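# Place the phone inside its case

## Task

Get the phone into its case so that it stays there unaided; it only counts if the phone rests in the case with no gripper holding it, and both grippers must release it and pull away at the end.

## Robot and tools

Robot: two arms, left_arm and right_arm, each ending in a two-finger parallel gripper. The grippers' fingers extend along the gripper's own +z axis and close along its y axis. The reported end_effector_position is the pinch point between the finger pads, roughly 1 cm short of the fingertips. A wrist camera sits on each gripper mount, so leave some clearance around the hand.

Frames: all reported poses use one scene frame. Its origin lies on the table surface midway between the arm bases; +z is up, +x goes out across the table, and left_arm is on the +y side (base near y=+0.276), right_arm on the -y side (base near y=-0.286). The names left/right do not correspond to image sides. Reported hand positions can be a little off, more so when reaching far.

The shared row format (used by execute_actions and move): 14 numbers, each in [-1, 1]. First 7 are left_arm: dx, dy, dz, rx, ry, rz, opening; next 7 are right_arm in the same order. Always give all 14 even if one arm is idle. dx, dy, dz, rx, ry, rz are an offset, not a pose: they describe the target relative to the gripper's measured pose at the start of the action (or, for move, the pose in the latest result that showed one), expressed in that gripper's own axes, not the scene frame. Scale: 1.0 equals 0.6 m of translation or 180 degrees of rotation; rx, ry, rz form a single rotation vector. Opening is absolute, not an offset: +1 is fully open (0.094 m), -1 is closed.

execute_actions(actions): a list of actions, run in sequence. Each action is a table of 1 to 15 rows; each row lasts one control step of 1/30 s, and if fewer than 15 rows are given the final row is held for the remaining steps. Every row in an action is measured from the same start pose, not chained from the previous row. An empty list simply returns the current state and images. Per control step the commanded pose is clamped to within 70 mm and 16 degrees of the measured pose, so big offsets need several actions; afterwards the arm only continues up to its last clamped pose. Position wins over orientation when both cannot be met. Elbows cannot fully straighten.

move(target, speed, blocking): target is one 14-number row as above (offsets from the last reported pose, opening absolute). Both grippers follow straight paths that finish together, lasting between 0.5 and 10 s; anything longer is cut off at 10 s. speed is top path speed in m/s, 0.002 to 0.5 (default 0.25); rotation rate is capped at twice that value in rad/s. Paths do not avoid obstacles or the other arm, and grippers can lag, drift or overshoot speed, especially with an outstretched arm. Faster motion and aiming further past a contact both mean harder impacts. With blocking=false the result comes after 0.5 s while motion continues; you must wait or stop before sending another move or actions. The extra 'move:' line reports the outcome (done, off_target, moving, held, fault) and any limits: paced means the sent pose was clipped; held means a safety check blocked some steps, after which the arm may jump faster than speed. Distance of each gripper from its target is also given.

wait(seconds): 0 to 10 s; lets time pass with last commands held, returning early if a running move ends. stop(): brakes a running move (needs stopping distance; fingers keep moving). zoom_image(camera, region): region [x0, y0, x1, y1] in pixels of one camera's latest image, at most 504 by 504; cameras are cam_head_left, cam_head_right, cam_high, cam_low (504x504) and cam_left_wrist, cam_right_wrist (616x616). read_manual(section) only gives licence text. finished_scene(scene): ends the current scene by its number; irreversible, so call it only once the phone sits in the case on its own and the grippers have let go and backed off.

Results: a state line per arm with position (m) and quat_wxyz; Hand target lines showing where the controller now drives each gripper; grip_measured, the finger opening on the same scale as the command (the last Joint positions entry is the opening in metres, each gripper may read up to about 1 mm off); joint torques; step readings with HELD marks where an arm's row was restrained; 'pose unreachable' when the clearance check altered a command; FAULT and MOTOR HOT/OVER-TEMPERATURE lines. Joint ranges (rad): waist -2.618 to 3.054, shoulder 0 to 3.142, elbow 0 to 3.142, wrist pitch -1.571 to 1.571, wrist yaw -1.571 to 1.571, wrist roll -2.094 to 2.094.

Practical notes: arms tend to settle a centimetre or more below the target and can sag under repeated zero offsets; to hold still, send the correction back to the desired pose in the first call of a reply, then zeros, raising the aim if it still droops. To grasp, command an opening about 0.03 under grip_measured for a firm hold, less for a gentle one; per-pad force peaks around 50 to 62 N and is weaker on very thin parts. Holding loads heats motors; at 90 °C an arm is halted, at 100 °C it goes limp and falls. The simulation keeps running while you compose a reply, with the last command held.

Avoid: dropping or knocking any rigid object off the table (this fails the task), slamming into things, pressing hard, letting the arms collide, and releasing the phone from a height. Occasional outside pushes may nudge loose objects, so check the final state before ending.

Each tool is called after ">>>" in YAML: its name, and indented under it one key for each argument.

## Session

>>> execute_actions:
  actions: []

Scene clock: 0.00 s.
left_arm: end_effector_position=(-0.0681, -0.1551, +0.1574) grip_measured=+1.000 end_effector_quat_wxyz=(-0.162, +0.175, +0.727, -0.644) | right_arm: end_effector_position=(+0.1724, -0.5917, +0.3278) grip_measured=+1.000 end_effector_quat_wxyz=(+0.049, +0.301, +0.875, -0.377)
Joint positions: left_arm=[-1.313  1.669  0.562  0.959  0.653 -1.49   0.094] | right_arm=[-1.025  1.473  1.79  -1.351  0.596 -0.356  0.094]
Joint velocities: left_arm=[ 0.007 -0.007 -0.012 -0.022 -0.007  0.007  0.   ] | right_arm=[-0.012 -0.007  0.002  0.051 -0.037  0.022  0.   ]
Joint torques (N m, as the arm reports them, + toward a larger angle): no reading
Hand target (left_arm): -0.068, -0.156, +0.159; -0.161, +0.177, +0.726, -0.645
Hand target (right_arm): +0.171, -0.592, +0.336; +0.059, +0.307, +0.868, -0.387

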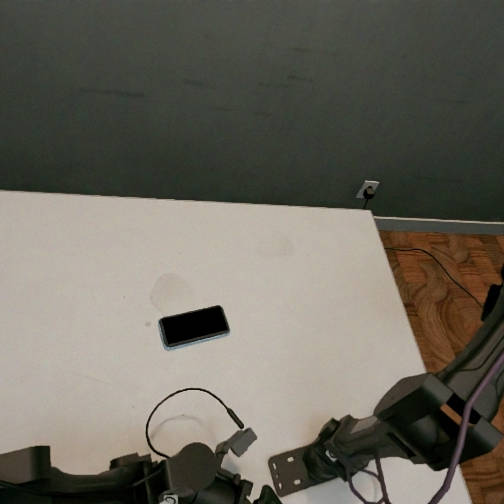

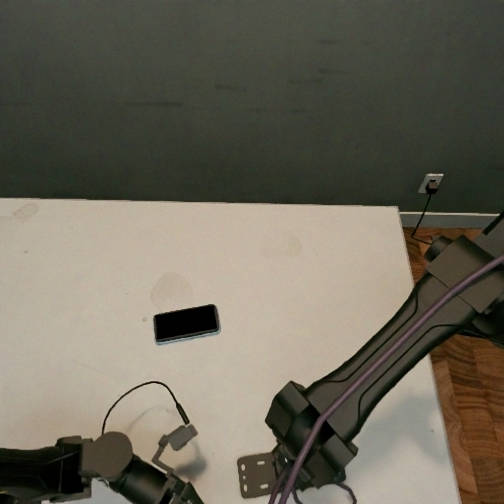

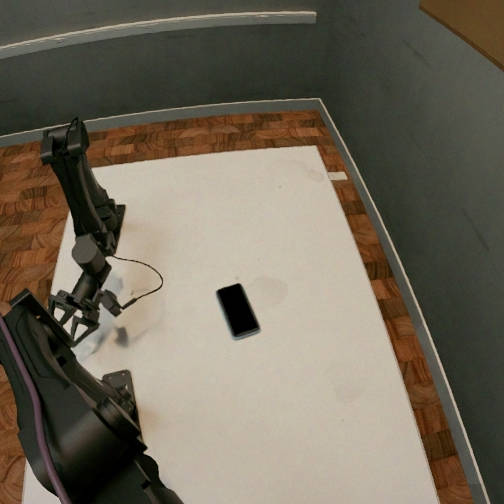

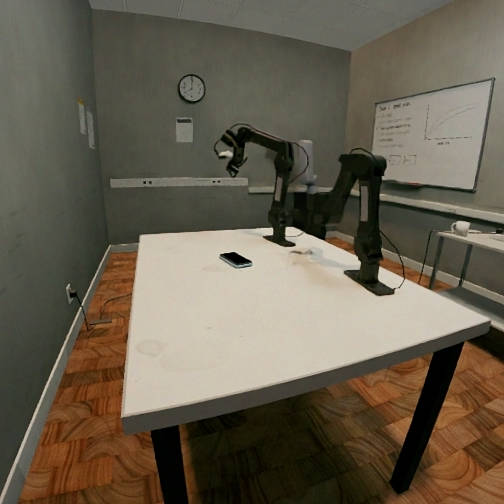

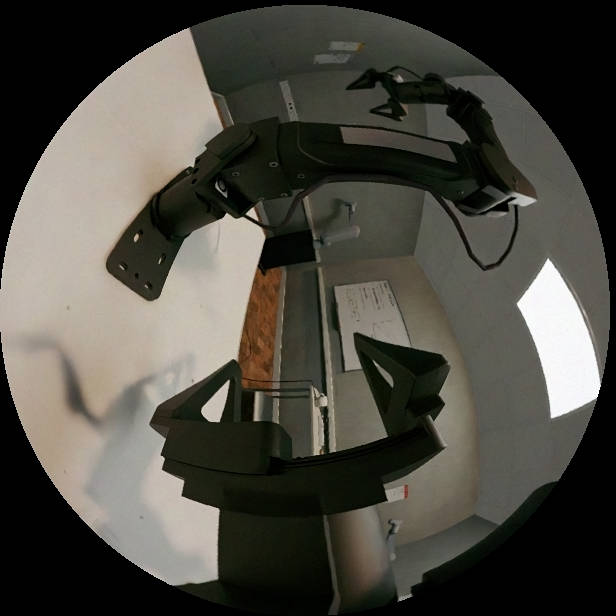

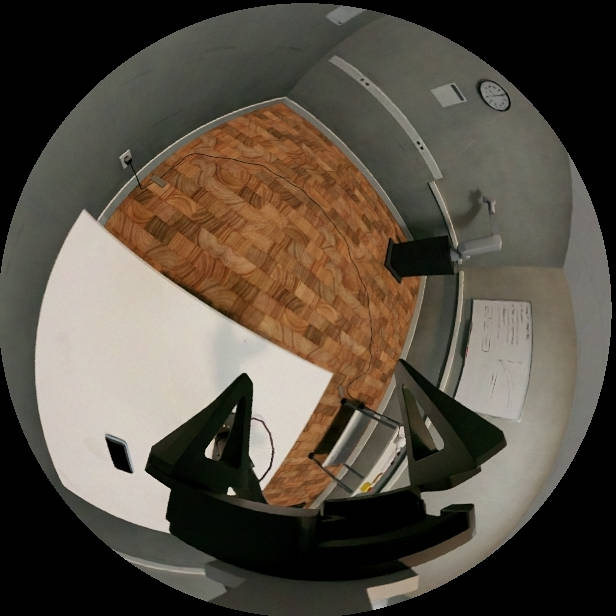

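>>> zoom_image:
  camera: "cam_head_left"
  region: [140, 280, 260, 370]

>>> zoom_image:
  camera: "cam_low"
  region: [190, 220, 350, 300]

>>> zoom_image:
  camera: "cam_high"
  region: [40, 230, 280, 400]

Region (140, 280, 260, 370) of cam_head_left's 504x504 image, scaled by 4.200, with more detail than that image has; it fills the top 378 rows of this view, and the rest is white.

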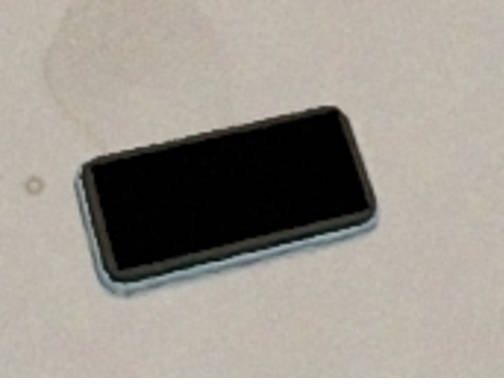

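Region (190, 220, 350, 300) of cam_low's 504x504 image, scaled by 3.150, with more detail than that image has.

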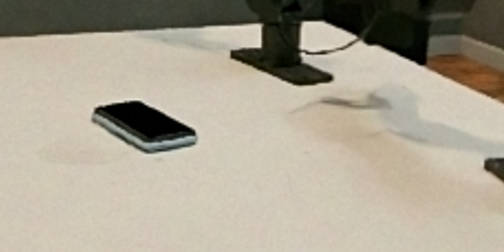

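Region (40, 230, 280, 400) of cam_high's 504x504 image, scaled by 2.100, with more detail than that image has; it fills the top 357 rows of this view, and the rest is white.

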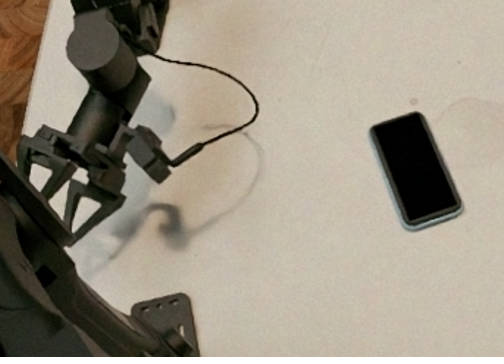

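>>> move:
  target: [0.23,-0.13,-0.275,0,0,0,1, 0.361,0.747,-0.379,-0.261,-0.055,-0.403,-1]
  speed: 0.3

Scene clock: 4.50 s.
left_arm: end_effector_position=(-0.1194, +0.0422, +0.2503) grip_measured=+1.000 end_effector_quat_wxyz=(-0.165, +0.172, +0.732, -0.639) | right_arm: end_effector_position=(+0.2755, -0.1089, +0.1207) grip_measured=-0.996 end_effector_quat_wxyz=(-0.037, -0.324, +0.945, -0.034)
Joint positions: left_arm=[-1.521  0.318  0.41  -0.237  0.448 -1.53   0.094] | right_arm=[ 0.482  1.759  1.479 -1.383  0.041 -0.001  0.   ]
Joint velocities: left_arm=[ 0.002 -0.012  0.007 -0.037  0.007 -0.022  0.   ] | right_arm=[-0.007  0.012 -0.012  0.051 -0.081 -0.051 -0.   ]
Joint torques (N m, as the arm reports them, + toward a larger angle): left_arm=[-0.73  0.43 11.37  1.95  0.   -0.1 ] | right_arm=[ 0.41 -7.51  9.11  0.19  0.   -0.15]
Hand target (left_arm): -0.120, +0.047, +0.261; -0.165, +0.173, +0.726, -0.645
Hand target (right_arm): +0.284, -0.098, +0.130; -0.010, -0.332, +0.943, -0.020
Off the commanded pose (left_arm): 0.006 m, 1 deg.
Off the commanded pose (right_arm): 0.027 m, 6 deg.
move: off_target (right_arm)
camera_calibration (this result's frames):
cam_left_wrist: T_world_to_cam=[[-0.178348, 0.0430464, 0.983025, -0.277579], [-0.571701, 0.80858, -0.13913, -0.0279472], [-0.800843, -0.58681, -0.119599, 0.084797], [0, 0, 0, 1]] pos_world=[0.00242603, 0.084306, 0.27912]
cam_right_wrist: T_world_to_cam=[[0.481855, -0.875895, 0.0249844, -0.218086], [-0.685578, -0.359092, 0.633273, 0.117236], [-0.545709, -0.322275, -0.773525, 0.307809], [0, 0, 0, 1]] pos_world=[0.353435, -0.0497222, 0.169304]

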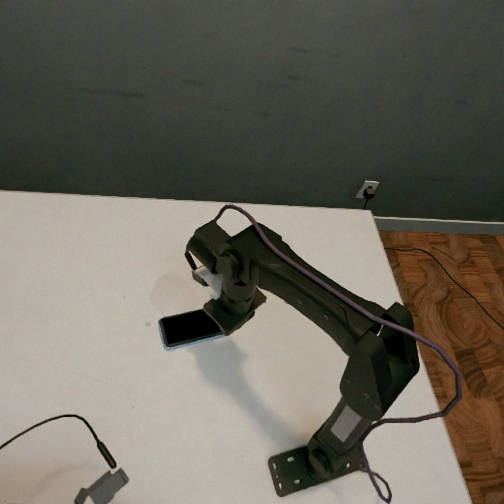

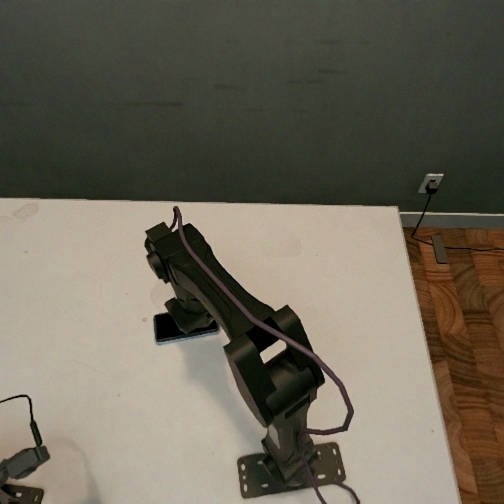

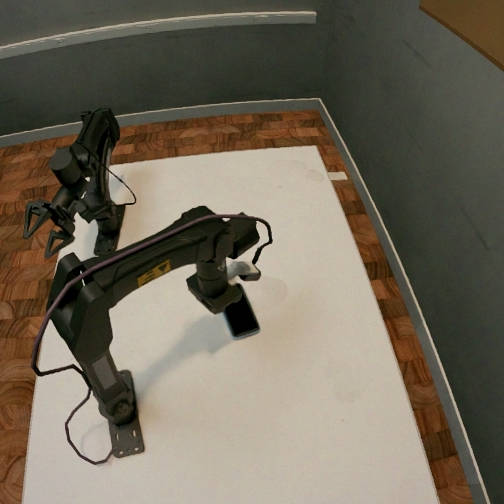

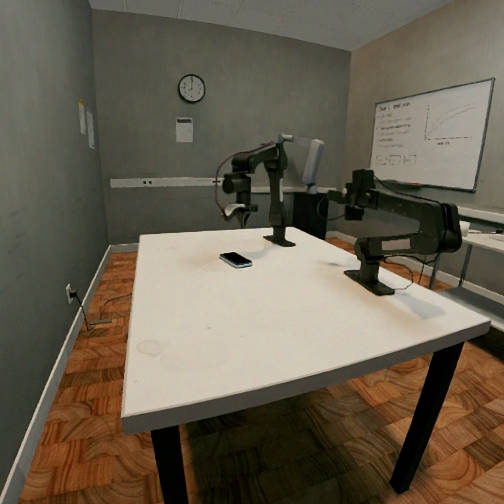

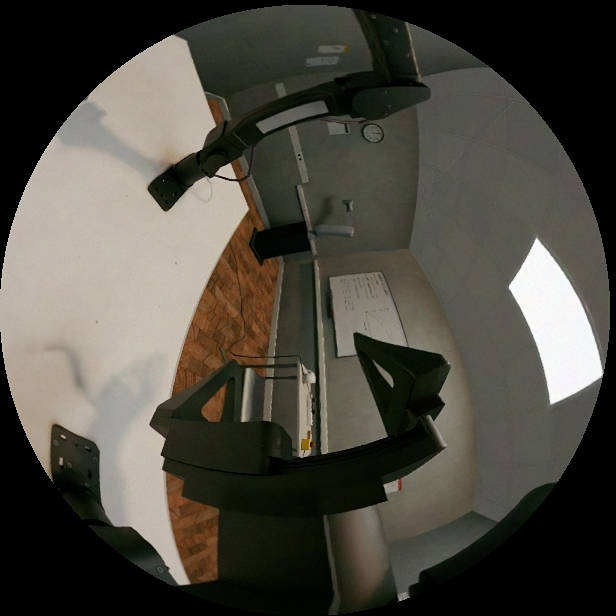

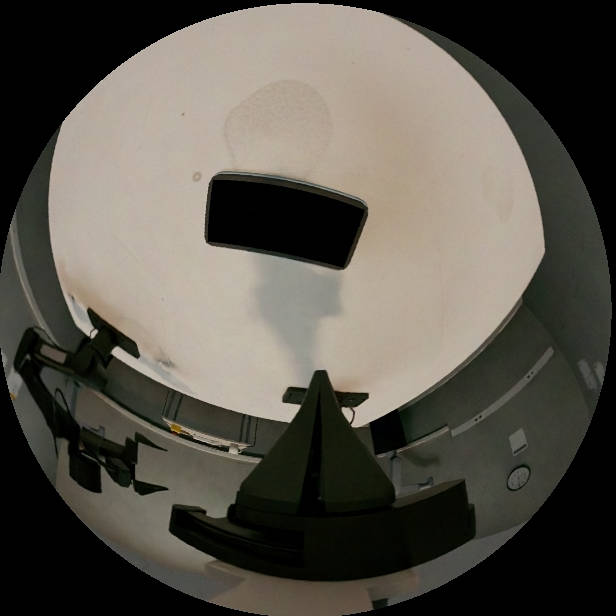

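>>> zoom_image:
  camera: "cam_right_wrist"
  region: [190, 150, 390, 290]

>>> zoom_image:
  camera: "cam_low"
  region: [205, 240, 265, 280]

>>> zoom_image:
  camera: "cam_high"
  region: [205, 280, 275, 350]

Region (190, 150, 390, 290) of cam_right_wrist's 616x616 image, scaled by 2.520, with more detail than that image has; it fills the top 353 rows of this view, and the rest is white.

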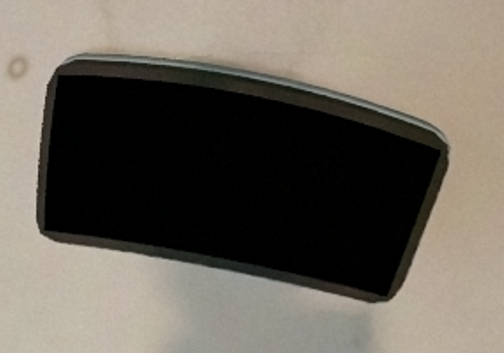

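Region (205, 240, 265, 280) of cam_low's 504x504 image, scaled by 8.400, with more detail than that image has.

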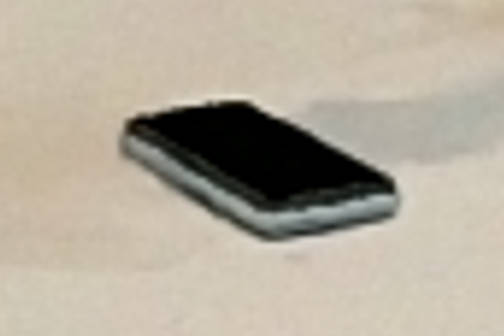

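Region (205, 280, 275, 350) of cam_high's 504x504 image, scaled by 7.200, with more detail than that image has.

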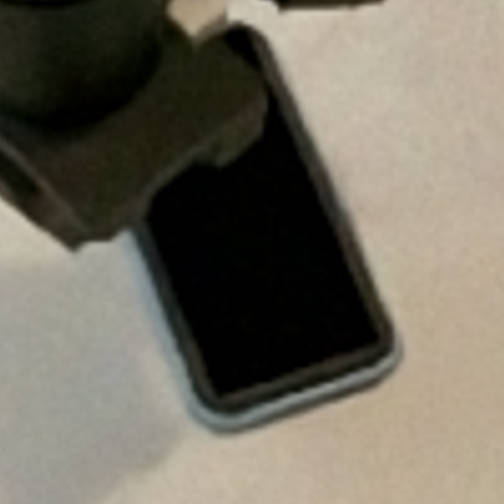

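>>> move:
  target: [0,0,0,0,0,0,1, -0.135,0.034,0.105,0,0,0,-1]
  speed: 0.2

Scene clock: 7.30 s.
left_arm: end_effector_position=(-0.1191, +0.0421, +0.2499) grip_measured=+1.000 end_effector_quat_wxyz=(-0.165, +0.171, +0.732, -0.638) | right_arm: end_effector_position=(+0.3136, -0.0638, +0.0404) grip_measured=-0.996 end_effector_quat_wxyz=(-0.069, -0.326, +0.942, -0.047)
Joint positions: left_arm=[-1.521  0.318  0.41  -0.238  0.446 -1.53   0.094] | right_arm=[ 0.516  2.094  1.605 -1.245  0.04   0.029  0.   ]
Joint velocities: left_arm=[-0.017  0.017  0.007  0.022 -0.022  0.022  0.   ] | right_arm=[-0.022  0.007  0.022 -0.051 -0.051 -0.007 -0.001]
Joint torques (N m, as the arm reports them, + toward a larger angle): left_arm=[ 0.    2.14  8.86  2.17  0.08 -0.02] | right_arm=[  0.57 -10.5    9.15   0.07   0.06   0.09]
Hand target (left_arm): -0.119, +0.042, +0.250; -0.165, +0.172, +0.732, -0.639
Hand target (right_arm): +0.325, -0.050, +0.051; -0.037, -0.325, +0.945, -0.035
Off the commanded pose (left_arm): 0.000 m, 0 deg.
Off the commanded pose (right_arm): 0.020 m, 4 deg.
move: off_target (right_arm)
camera_calibration (this result's frames):
cam_left_wrist: T_world_to_cam=[[-0.178747, 0.041219, 0.983031, -0.277128], [-0.573181, 0.807709, -0.138091, -0.0281404], [-0.799695, -0.588138, -0.12075, 0.0854149], [0, 0, 0, 1]] pos_world=[0.00264037, 0.084388, 0.278854]
cam_right_wrist: T_world_to_cam=[[0.487312, -0.872334, 0.0395054, -0.196995], [-0.650299, -0.33234, 0.683126, 0.199076], [-0.582785, -0.358586, -0.729231, 0.288571], [0, 0, 0, 1]] pos_world=[0.393632, -0.00220664, 0.0822234]

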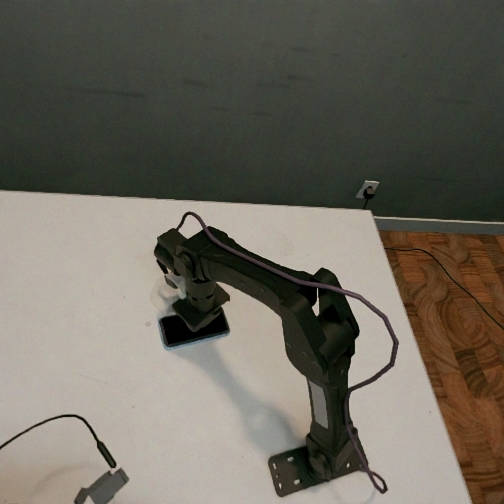

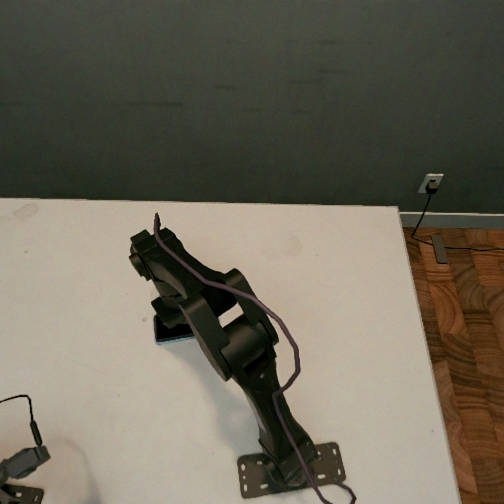

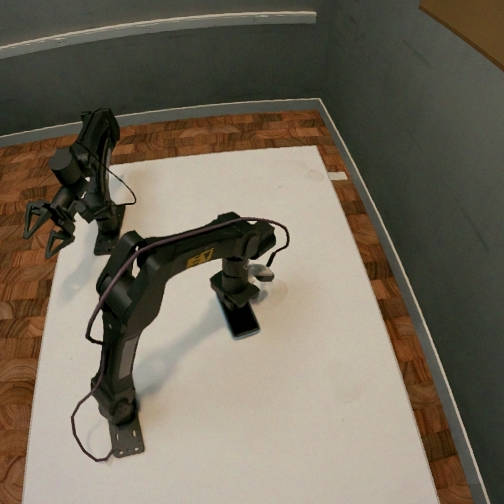

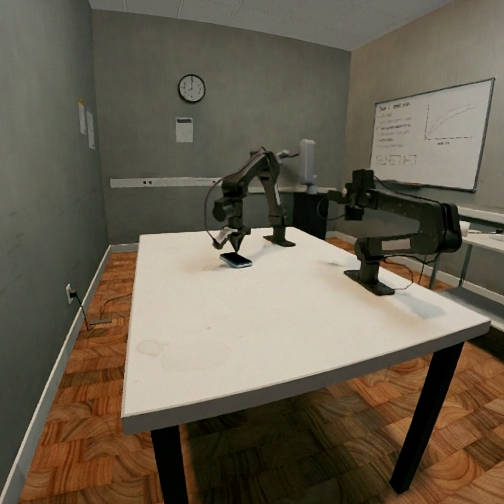

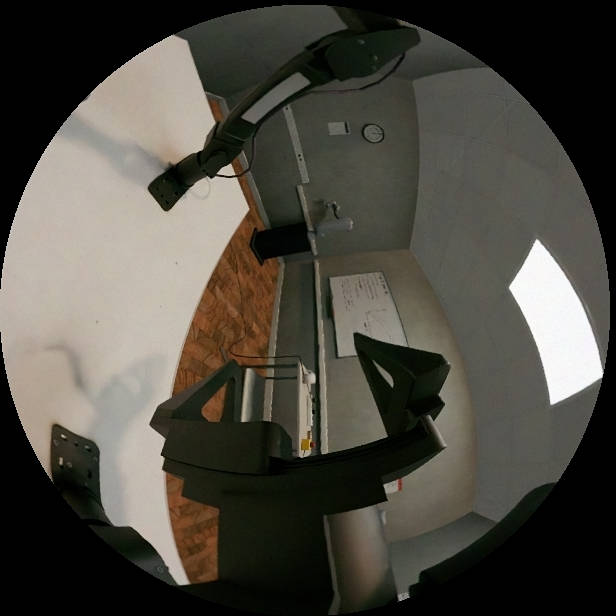

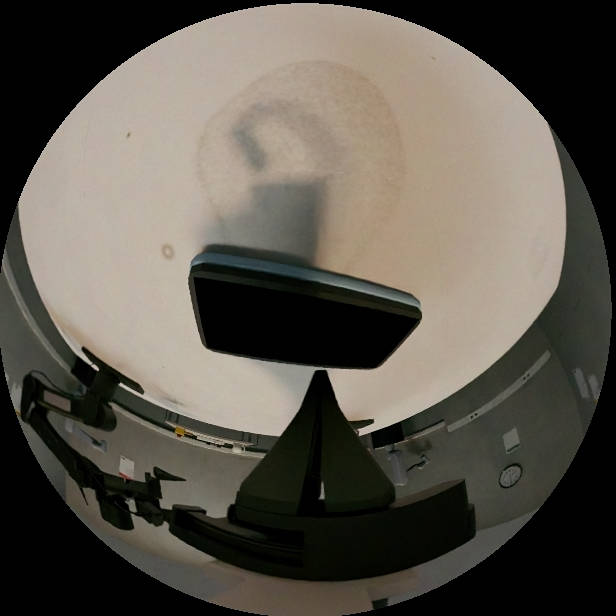

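>>> move:
  target: [0,0,0,0,0,0,1, -0.055,0.015,-0.02,0,-0.06,0,-1]
  speed: 0.1

Scene clock: 8.87 s.
left_arm: end_effector_position=(-0.1191, +0.0421, +0.2499) grip_measured=+1.000 end_effector_quat_wxyz=(-0.165, +0.171, +0.732, -0.638) | right_arm: end_effector_position=(+0.3339, -0.0396, +0.0379) grip_measured=-0.996 end_effector_quat_wxyz=(+0.000, -0.331, +0.943, -0.022)
Joint positions: left_arm=[-1.521  0.318  0.41  -0.238  0.446 -1.53   0.094] | right_arm=[ 0.531  2.073  1.577 -1.09   0.04   0.032  0.   ]
Joint velocities: left_arm=[-0.002  0.002  0.012 -0.022 -0.051 -0.007  0.   ] | right_arm=[ 0.007 -0.007  0.022  0.037 -0.037 -0.007 -0.001]
Joint torques (N m, as the arm reports them, + toward a larger angle): left_arm=[-0.04  2.12  8.88  2.14  0.06 -0.02] | right_arm=[  0.71 -12.42   4.92   0.33   0.16   0.07]
Hand target (left_arm): -0.119, +0.042, +0.250; -0.165, +0.171, +0.732, -0.638
Hand target (right_arm): +0.335, -0.035, +0.046; +0.020, -0.330, +0.944, -0.018
Off the commanded pose (left_arm): 0.000 m, 0 deg.
Off the commanded pose (right_arm): 0.010 m, 2 deg.
move: done
camera_calibration (this result's frames):
cam_left_wrist: T_world_to_cam=[[-0.178747, 0.041219, 0.983031, -0.277128], [-0.573181, 0.807709, -0.138091, -0.0281404], [-0.799695, -0.588138, -0.12075, 0.0854149], [0, 0, 0, 1]] pos_world=[0.00264037, 0.084388, 0.278854]
cam_right_wrist: T_world_to_cam=[[0.494025, -0.869357, 0.0125192, -0.186832], [-0.716859, -0.399133, 0.57167, 0.245826], [-0.491989, -0.291394, -0.820388, 0.282991], [0, 0, 0, 1]] pos_world=[0.407751, 0.0181557, 0.0939699]

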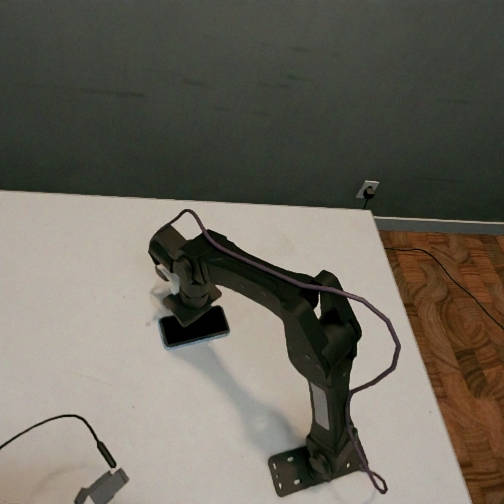

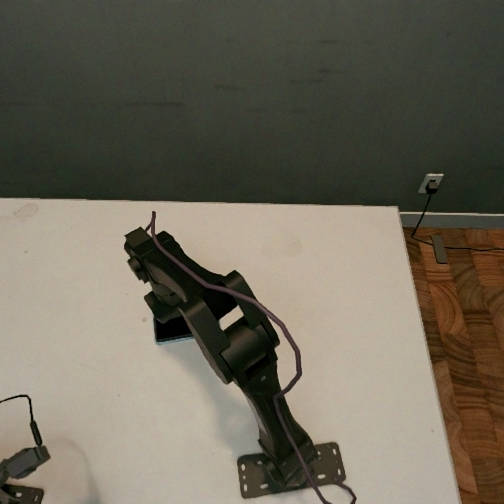

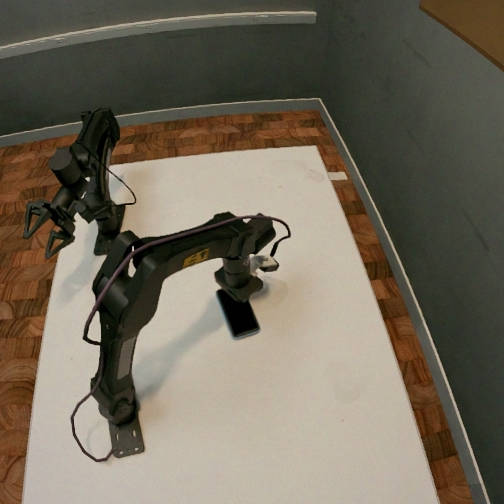

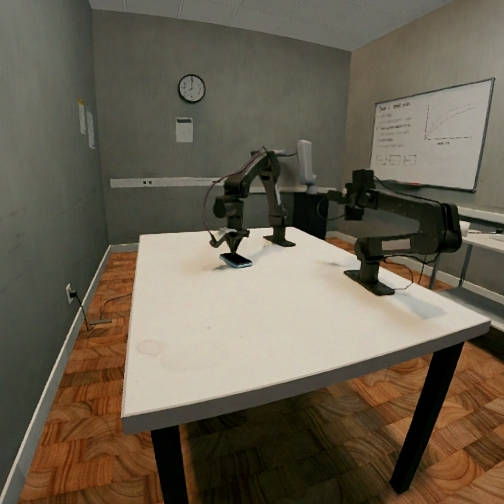

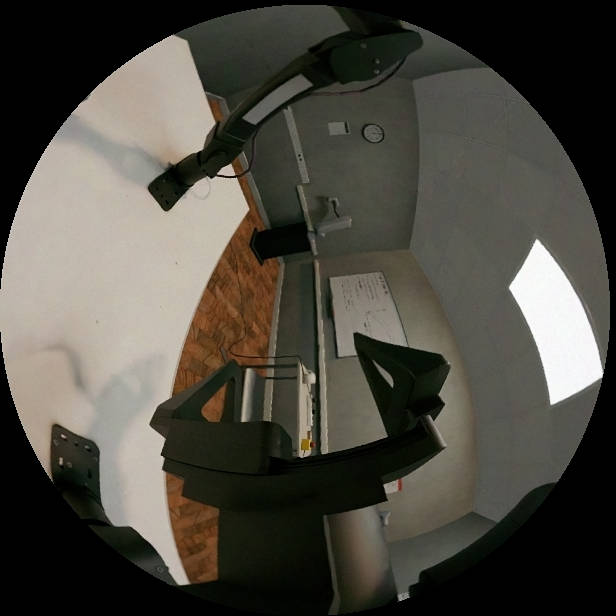

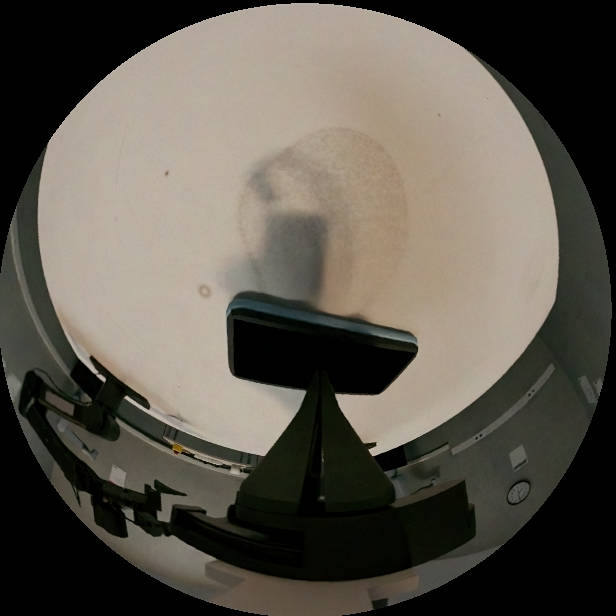

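>>> move:
  target: [0,0,0,0,0,0,1, 0,0,0.02,0,0,0,-1]
  speed: 0.01

>>> zoom_image:
  camera: "cam_low"
  region: [195, 220, 275, 280]

Scene clock: 10.53 s.
left_arm: end_effector_position=(-0.1191, +0.0421, +0.2499) grip_measured=+1.000 end_effector_quat_wxyz=(-0.165, +0.171, +0.732, -0.638) | right_arm: end_effector_position=(+0.3327, -0.0406, +0.0281) grip_measured=-0.996 end_effector_quat_wxyz=(-0.005, -0.331, +0.943, -0.024)
Joint positions: left_arm=[-1.521  0.318  0.41  -0.238  0.446 -1.53   0.094] | right_arm=[ 0.531  2.088  1.56  -1.069  0.04   0.032  0.   ]
Joint velocities: left_arm=[-0.012  0.002  0.007 -0.007 -0.037 -0.007  0.   ] | right_arm=[-0.007 -0.012  0.012  0.037  0.007 -0.037 -0.   ]
Joint torques (N m, as the arm reports them, + toward a larger angle): left_arm=[-0.01  2.14  8.85  2.14  0.07 -0.01] | right_arm=[ -0.11 -10.2    4.92   0.33   0.1   -0.01]
Hand target (left_arm): -0.119, +0.042, +0.250; -0.165, +0.171, +0.732, -0.638
Hand target (right_arm): +0.334, -0.040, +0.026; -0.000, -0.331, +0.943, -0.022
Off the commanded pose (left_arm): 0.000 m, 0 deg.
Off the commanded pose (right_arm): 0.003 m, 1 deg.
move: done
camera_calibration (this result's frames):
cam_left_wrist: T_world_to_cam=[[-0.178747, 0.041219, 0.983031, -0.277128], [-0.573181, 0.807709, -0.138091, -0.0281404], [-0.799695, -0.588138, -0.12075, 0.0854149], [0, 0, 0, 1]] pos_world=[0.00264037, 0.084388, 0.278854]
cam_right_wrist: T_world_to_cam=[[0.494144, -0.869256, 0.0146853, -0.187095], [-0.711846, -0.394848, 0.580836, 0.248439], [-0.499097, -0.29747, -0.813888, 0.276043], [0, 0, 0, 1]] pos_world=[0.407074, 0.017577, 0.0831135]

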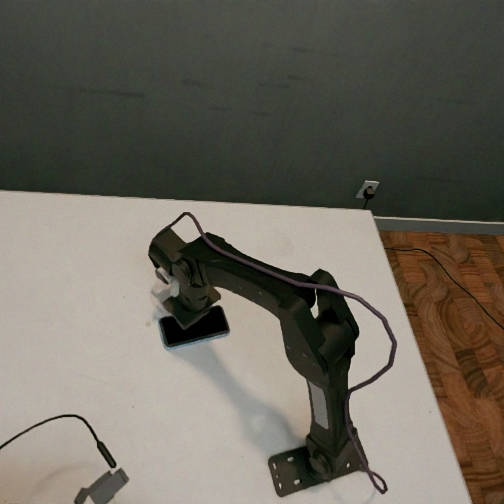

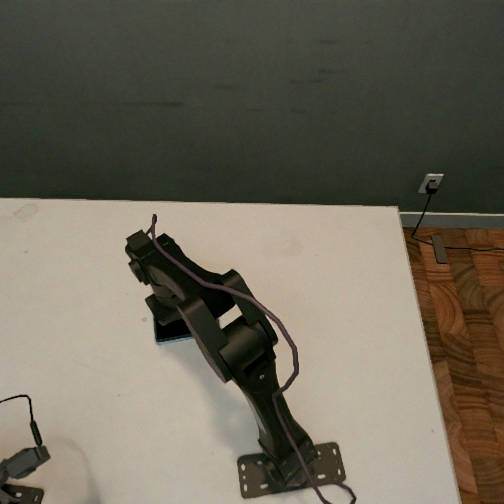

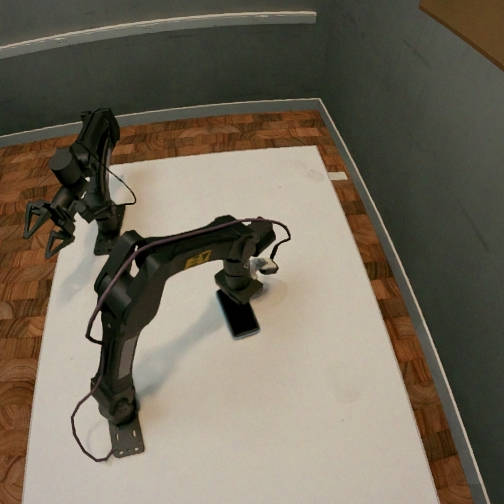

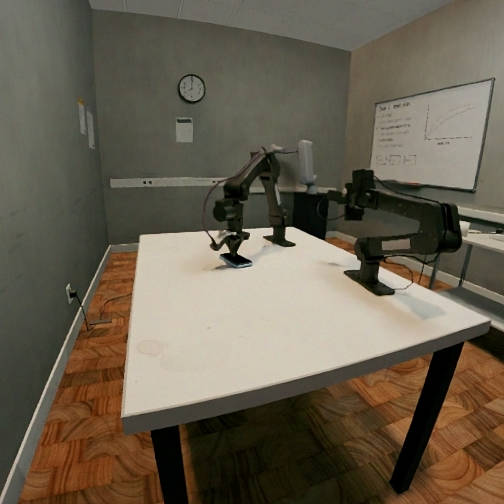

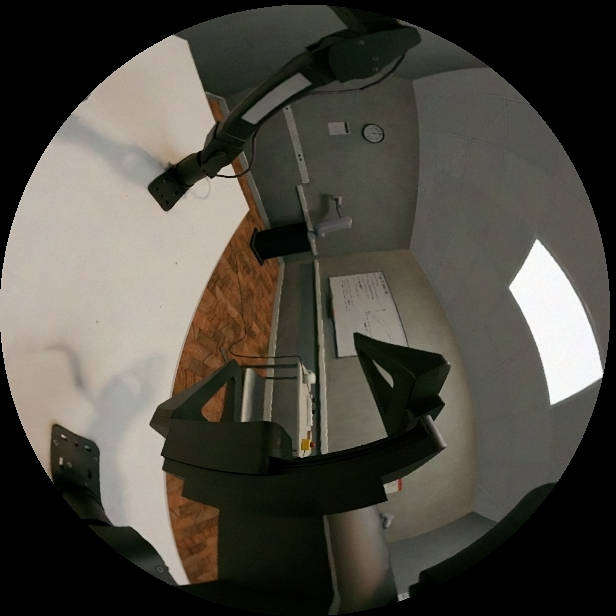

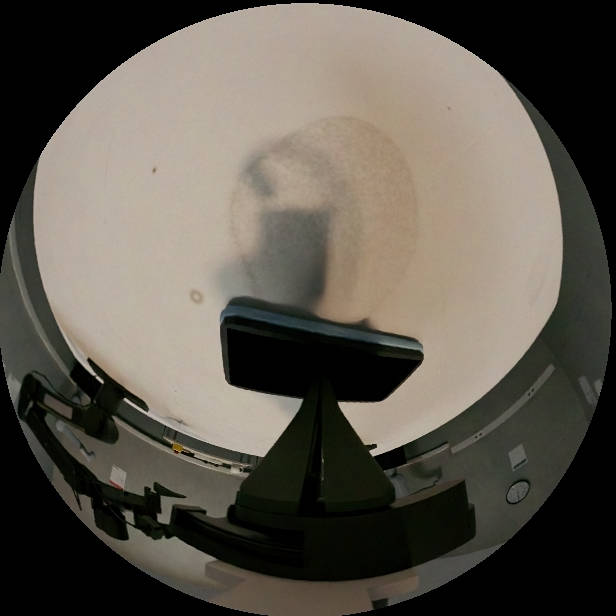

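Region (195, 220, 275, 280) of cam_low's 504x504 image, scaled by 6.300, with more detail than that image has; it fills the top 378 rows of this view, and the rest is white.

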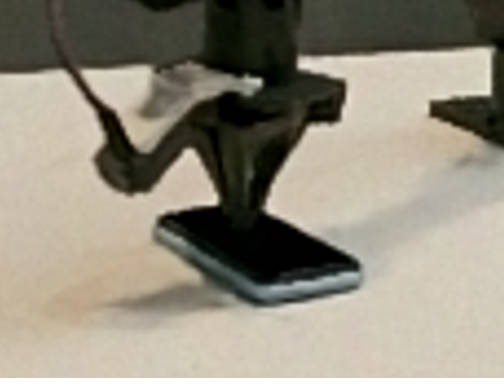

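>>> move:
  target: [0,0,0,0,0,0,1, 0,0,0.025,0,0,0,-1]
  speed: 0.01

>>> zoom_image:
  camera: "cam_low"
  region: [195, 220, 275, 280]

>>> zoom_image:
  camera: "cam_right_wrist"
  region: [200, 270, 440, 430]

Scene clock: 12.57 s.
left_arm: end_effector_position=(-0.1191, +0.0421, +0.2499) grip_measured=+1.000 end_effector_quat_wxyz=(-0.165, +0.171, +0.732, -0.638) | right_arm: end_effector_position=(+0.3326, -0.0407, +0.0208) grip_measured=-0.996 end_effector_quat_wxyz=(-0.007, -0.331, +0.943, -0.024)
Joint positions: left_arm=[-1.521  0.318  0.41  -0.238  0.446 -1.53   0.094] | right_arm=[ 0.531  2.1    1.547 -1.049  0.04   0.032  0.   ]
Joint velocities: left_arm=[-0.002 -0.012  0.007 -0.007  0.022 -0.037  0.   ] | right_arm=[ 0.007  0.002 -0.012 -0.007 -0.037 -0.022  0.001]
Joint torques (N m, as the arm reports them, + toward a larger angle): left_arm=[-0.01  2.14  8.87  2.15  0.06 -0.01] | right_arm=[-0.19 -9.62  4.    0.44  0.07 -0.06]
Hand target (left_arm): -0.119, +0.042, +0.250; -0.165, +0.171, +0.732, -0.638
Hand target (right_arm): +0.333, -0.042, +0.013; -0.006, -0.331, +0.943, -0.024
Off the commanded pose (left_arm): 0.000 m, 0 deg.
Off the commanded pose (right_arm): 0.008 m, 0 deg.
move: done
camera_calibration (this result's frames):
cam_left_wrist: T_world_to_cam=[[-0.178747, 0.041219, 0.983031, -0.277128], [-0.573181, 0.807709, -0.138091, -0.0281404], [-0.799695, -0.588138, -0.12075, 0.0854149], [0, 0, 0, 1]] pos_world=[0.00264037, 0.084388, 0.278854]
cam_right_wrist: T_world_to_cam=[[0.494187, -0.869219, 0.0154069, -0.187039], [-0.710157, -0.393405, 0.583875, 0.251996], [-0.501454, -0.299485, -0.811697, 0.27071], [0, 0, 0, 1]] pos_world=[0.407138, 0.0176318, 0.0754816]

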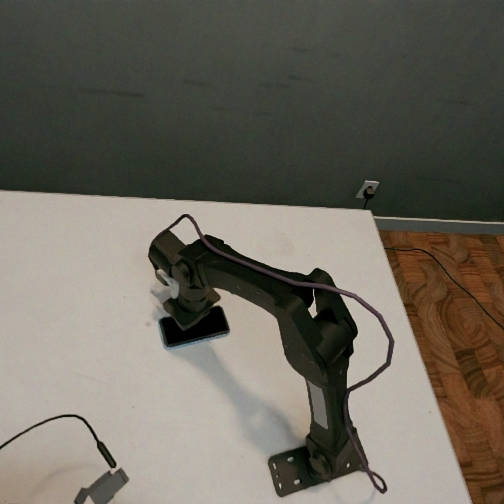

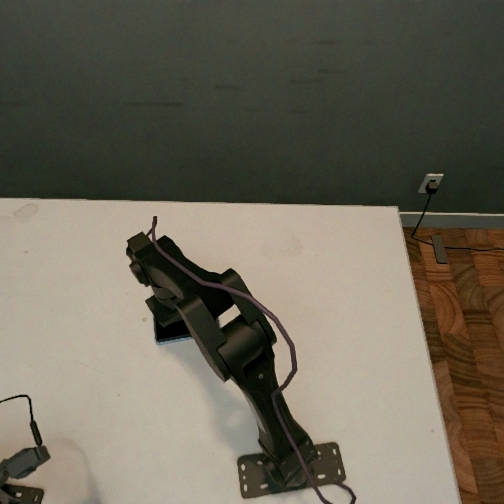

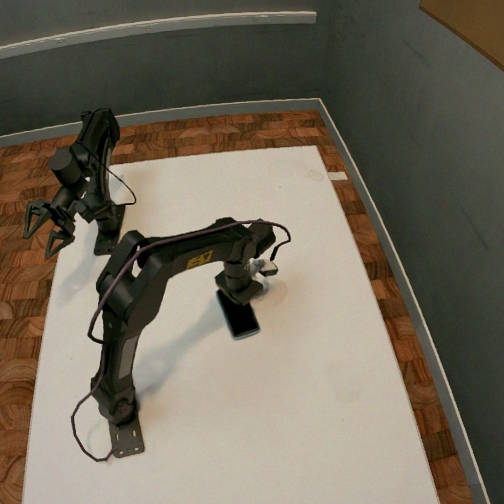

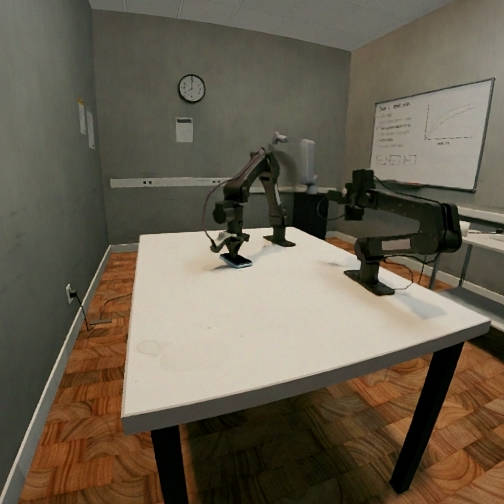

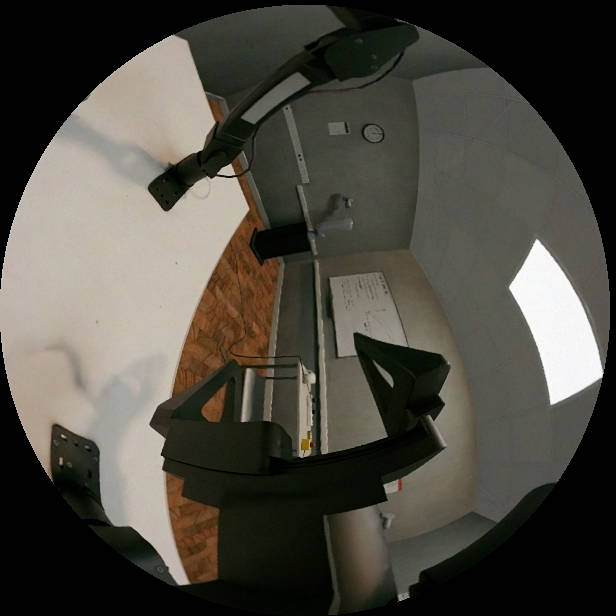

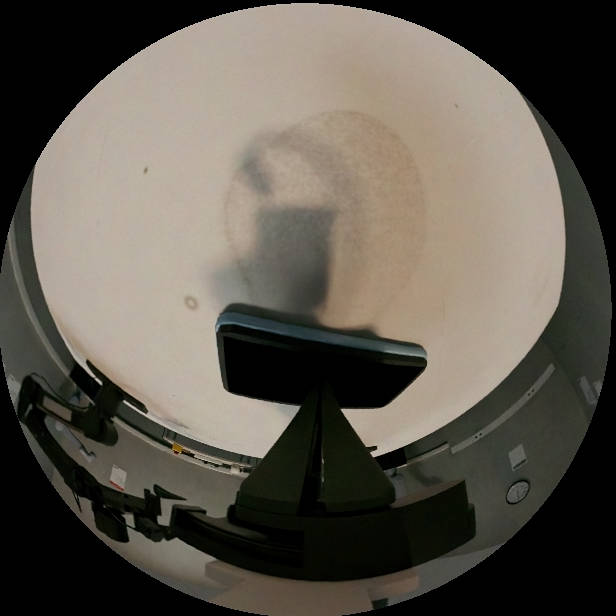

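Region (195, 220, 275, 280) of cam_low's 504x504 image, scaled by 6.300, with more detail than that image has; it fills the top 378 rows of this view, and the rest is white.

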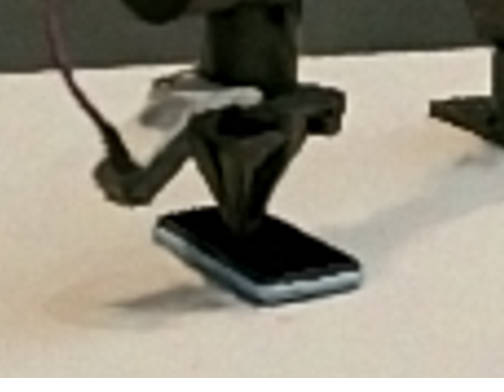

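Region (200, 270, 440, 430) of cam_right_wrist's 616x616 image, scaled by 2.100, with more detail than that image has.

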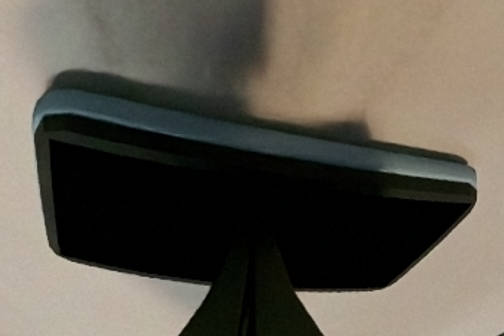

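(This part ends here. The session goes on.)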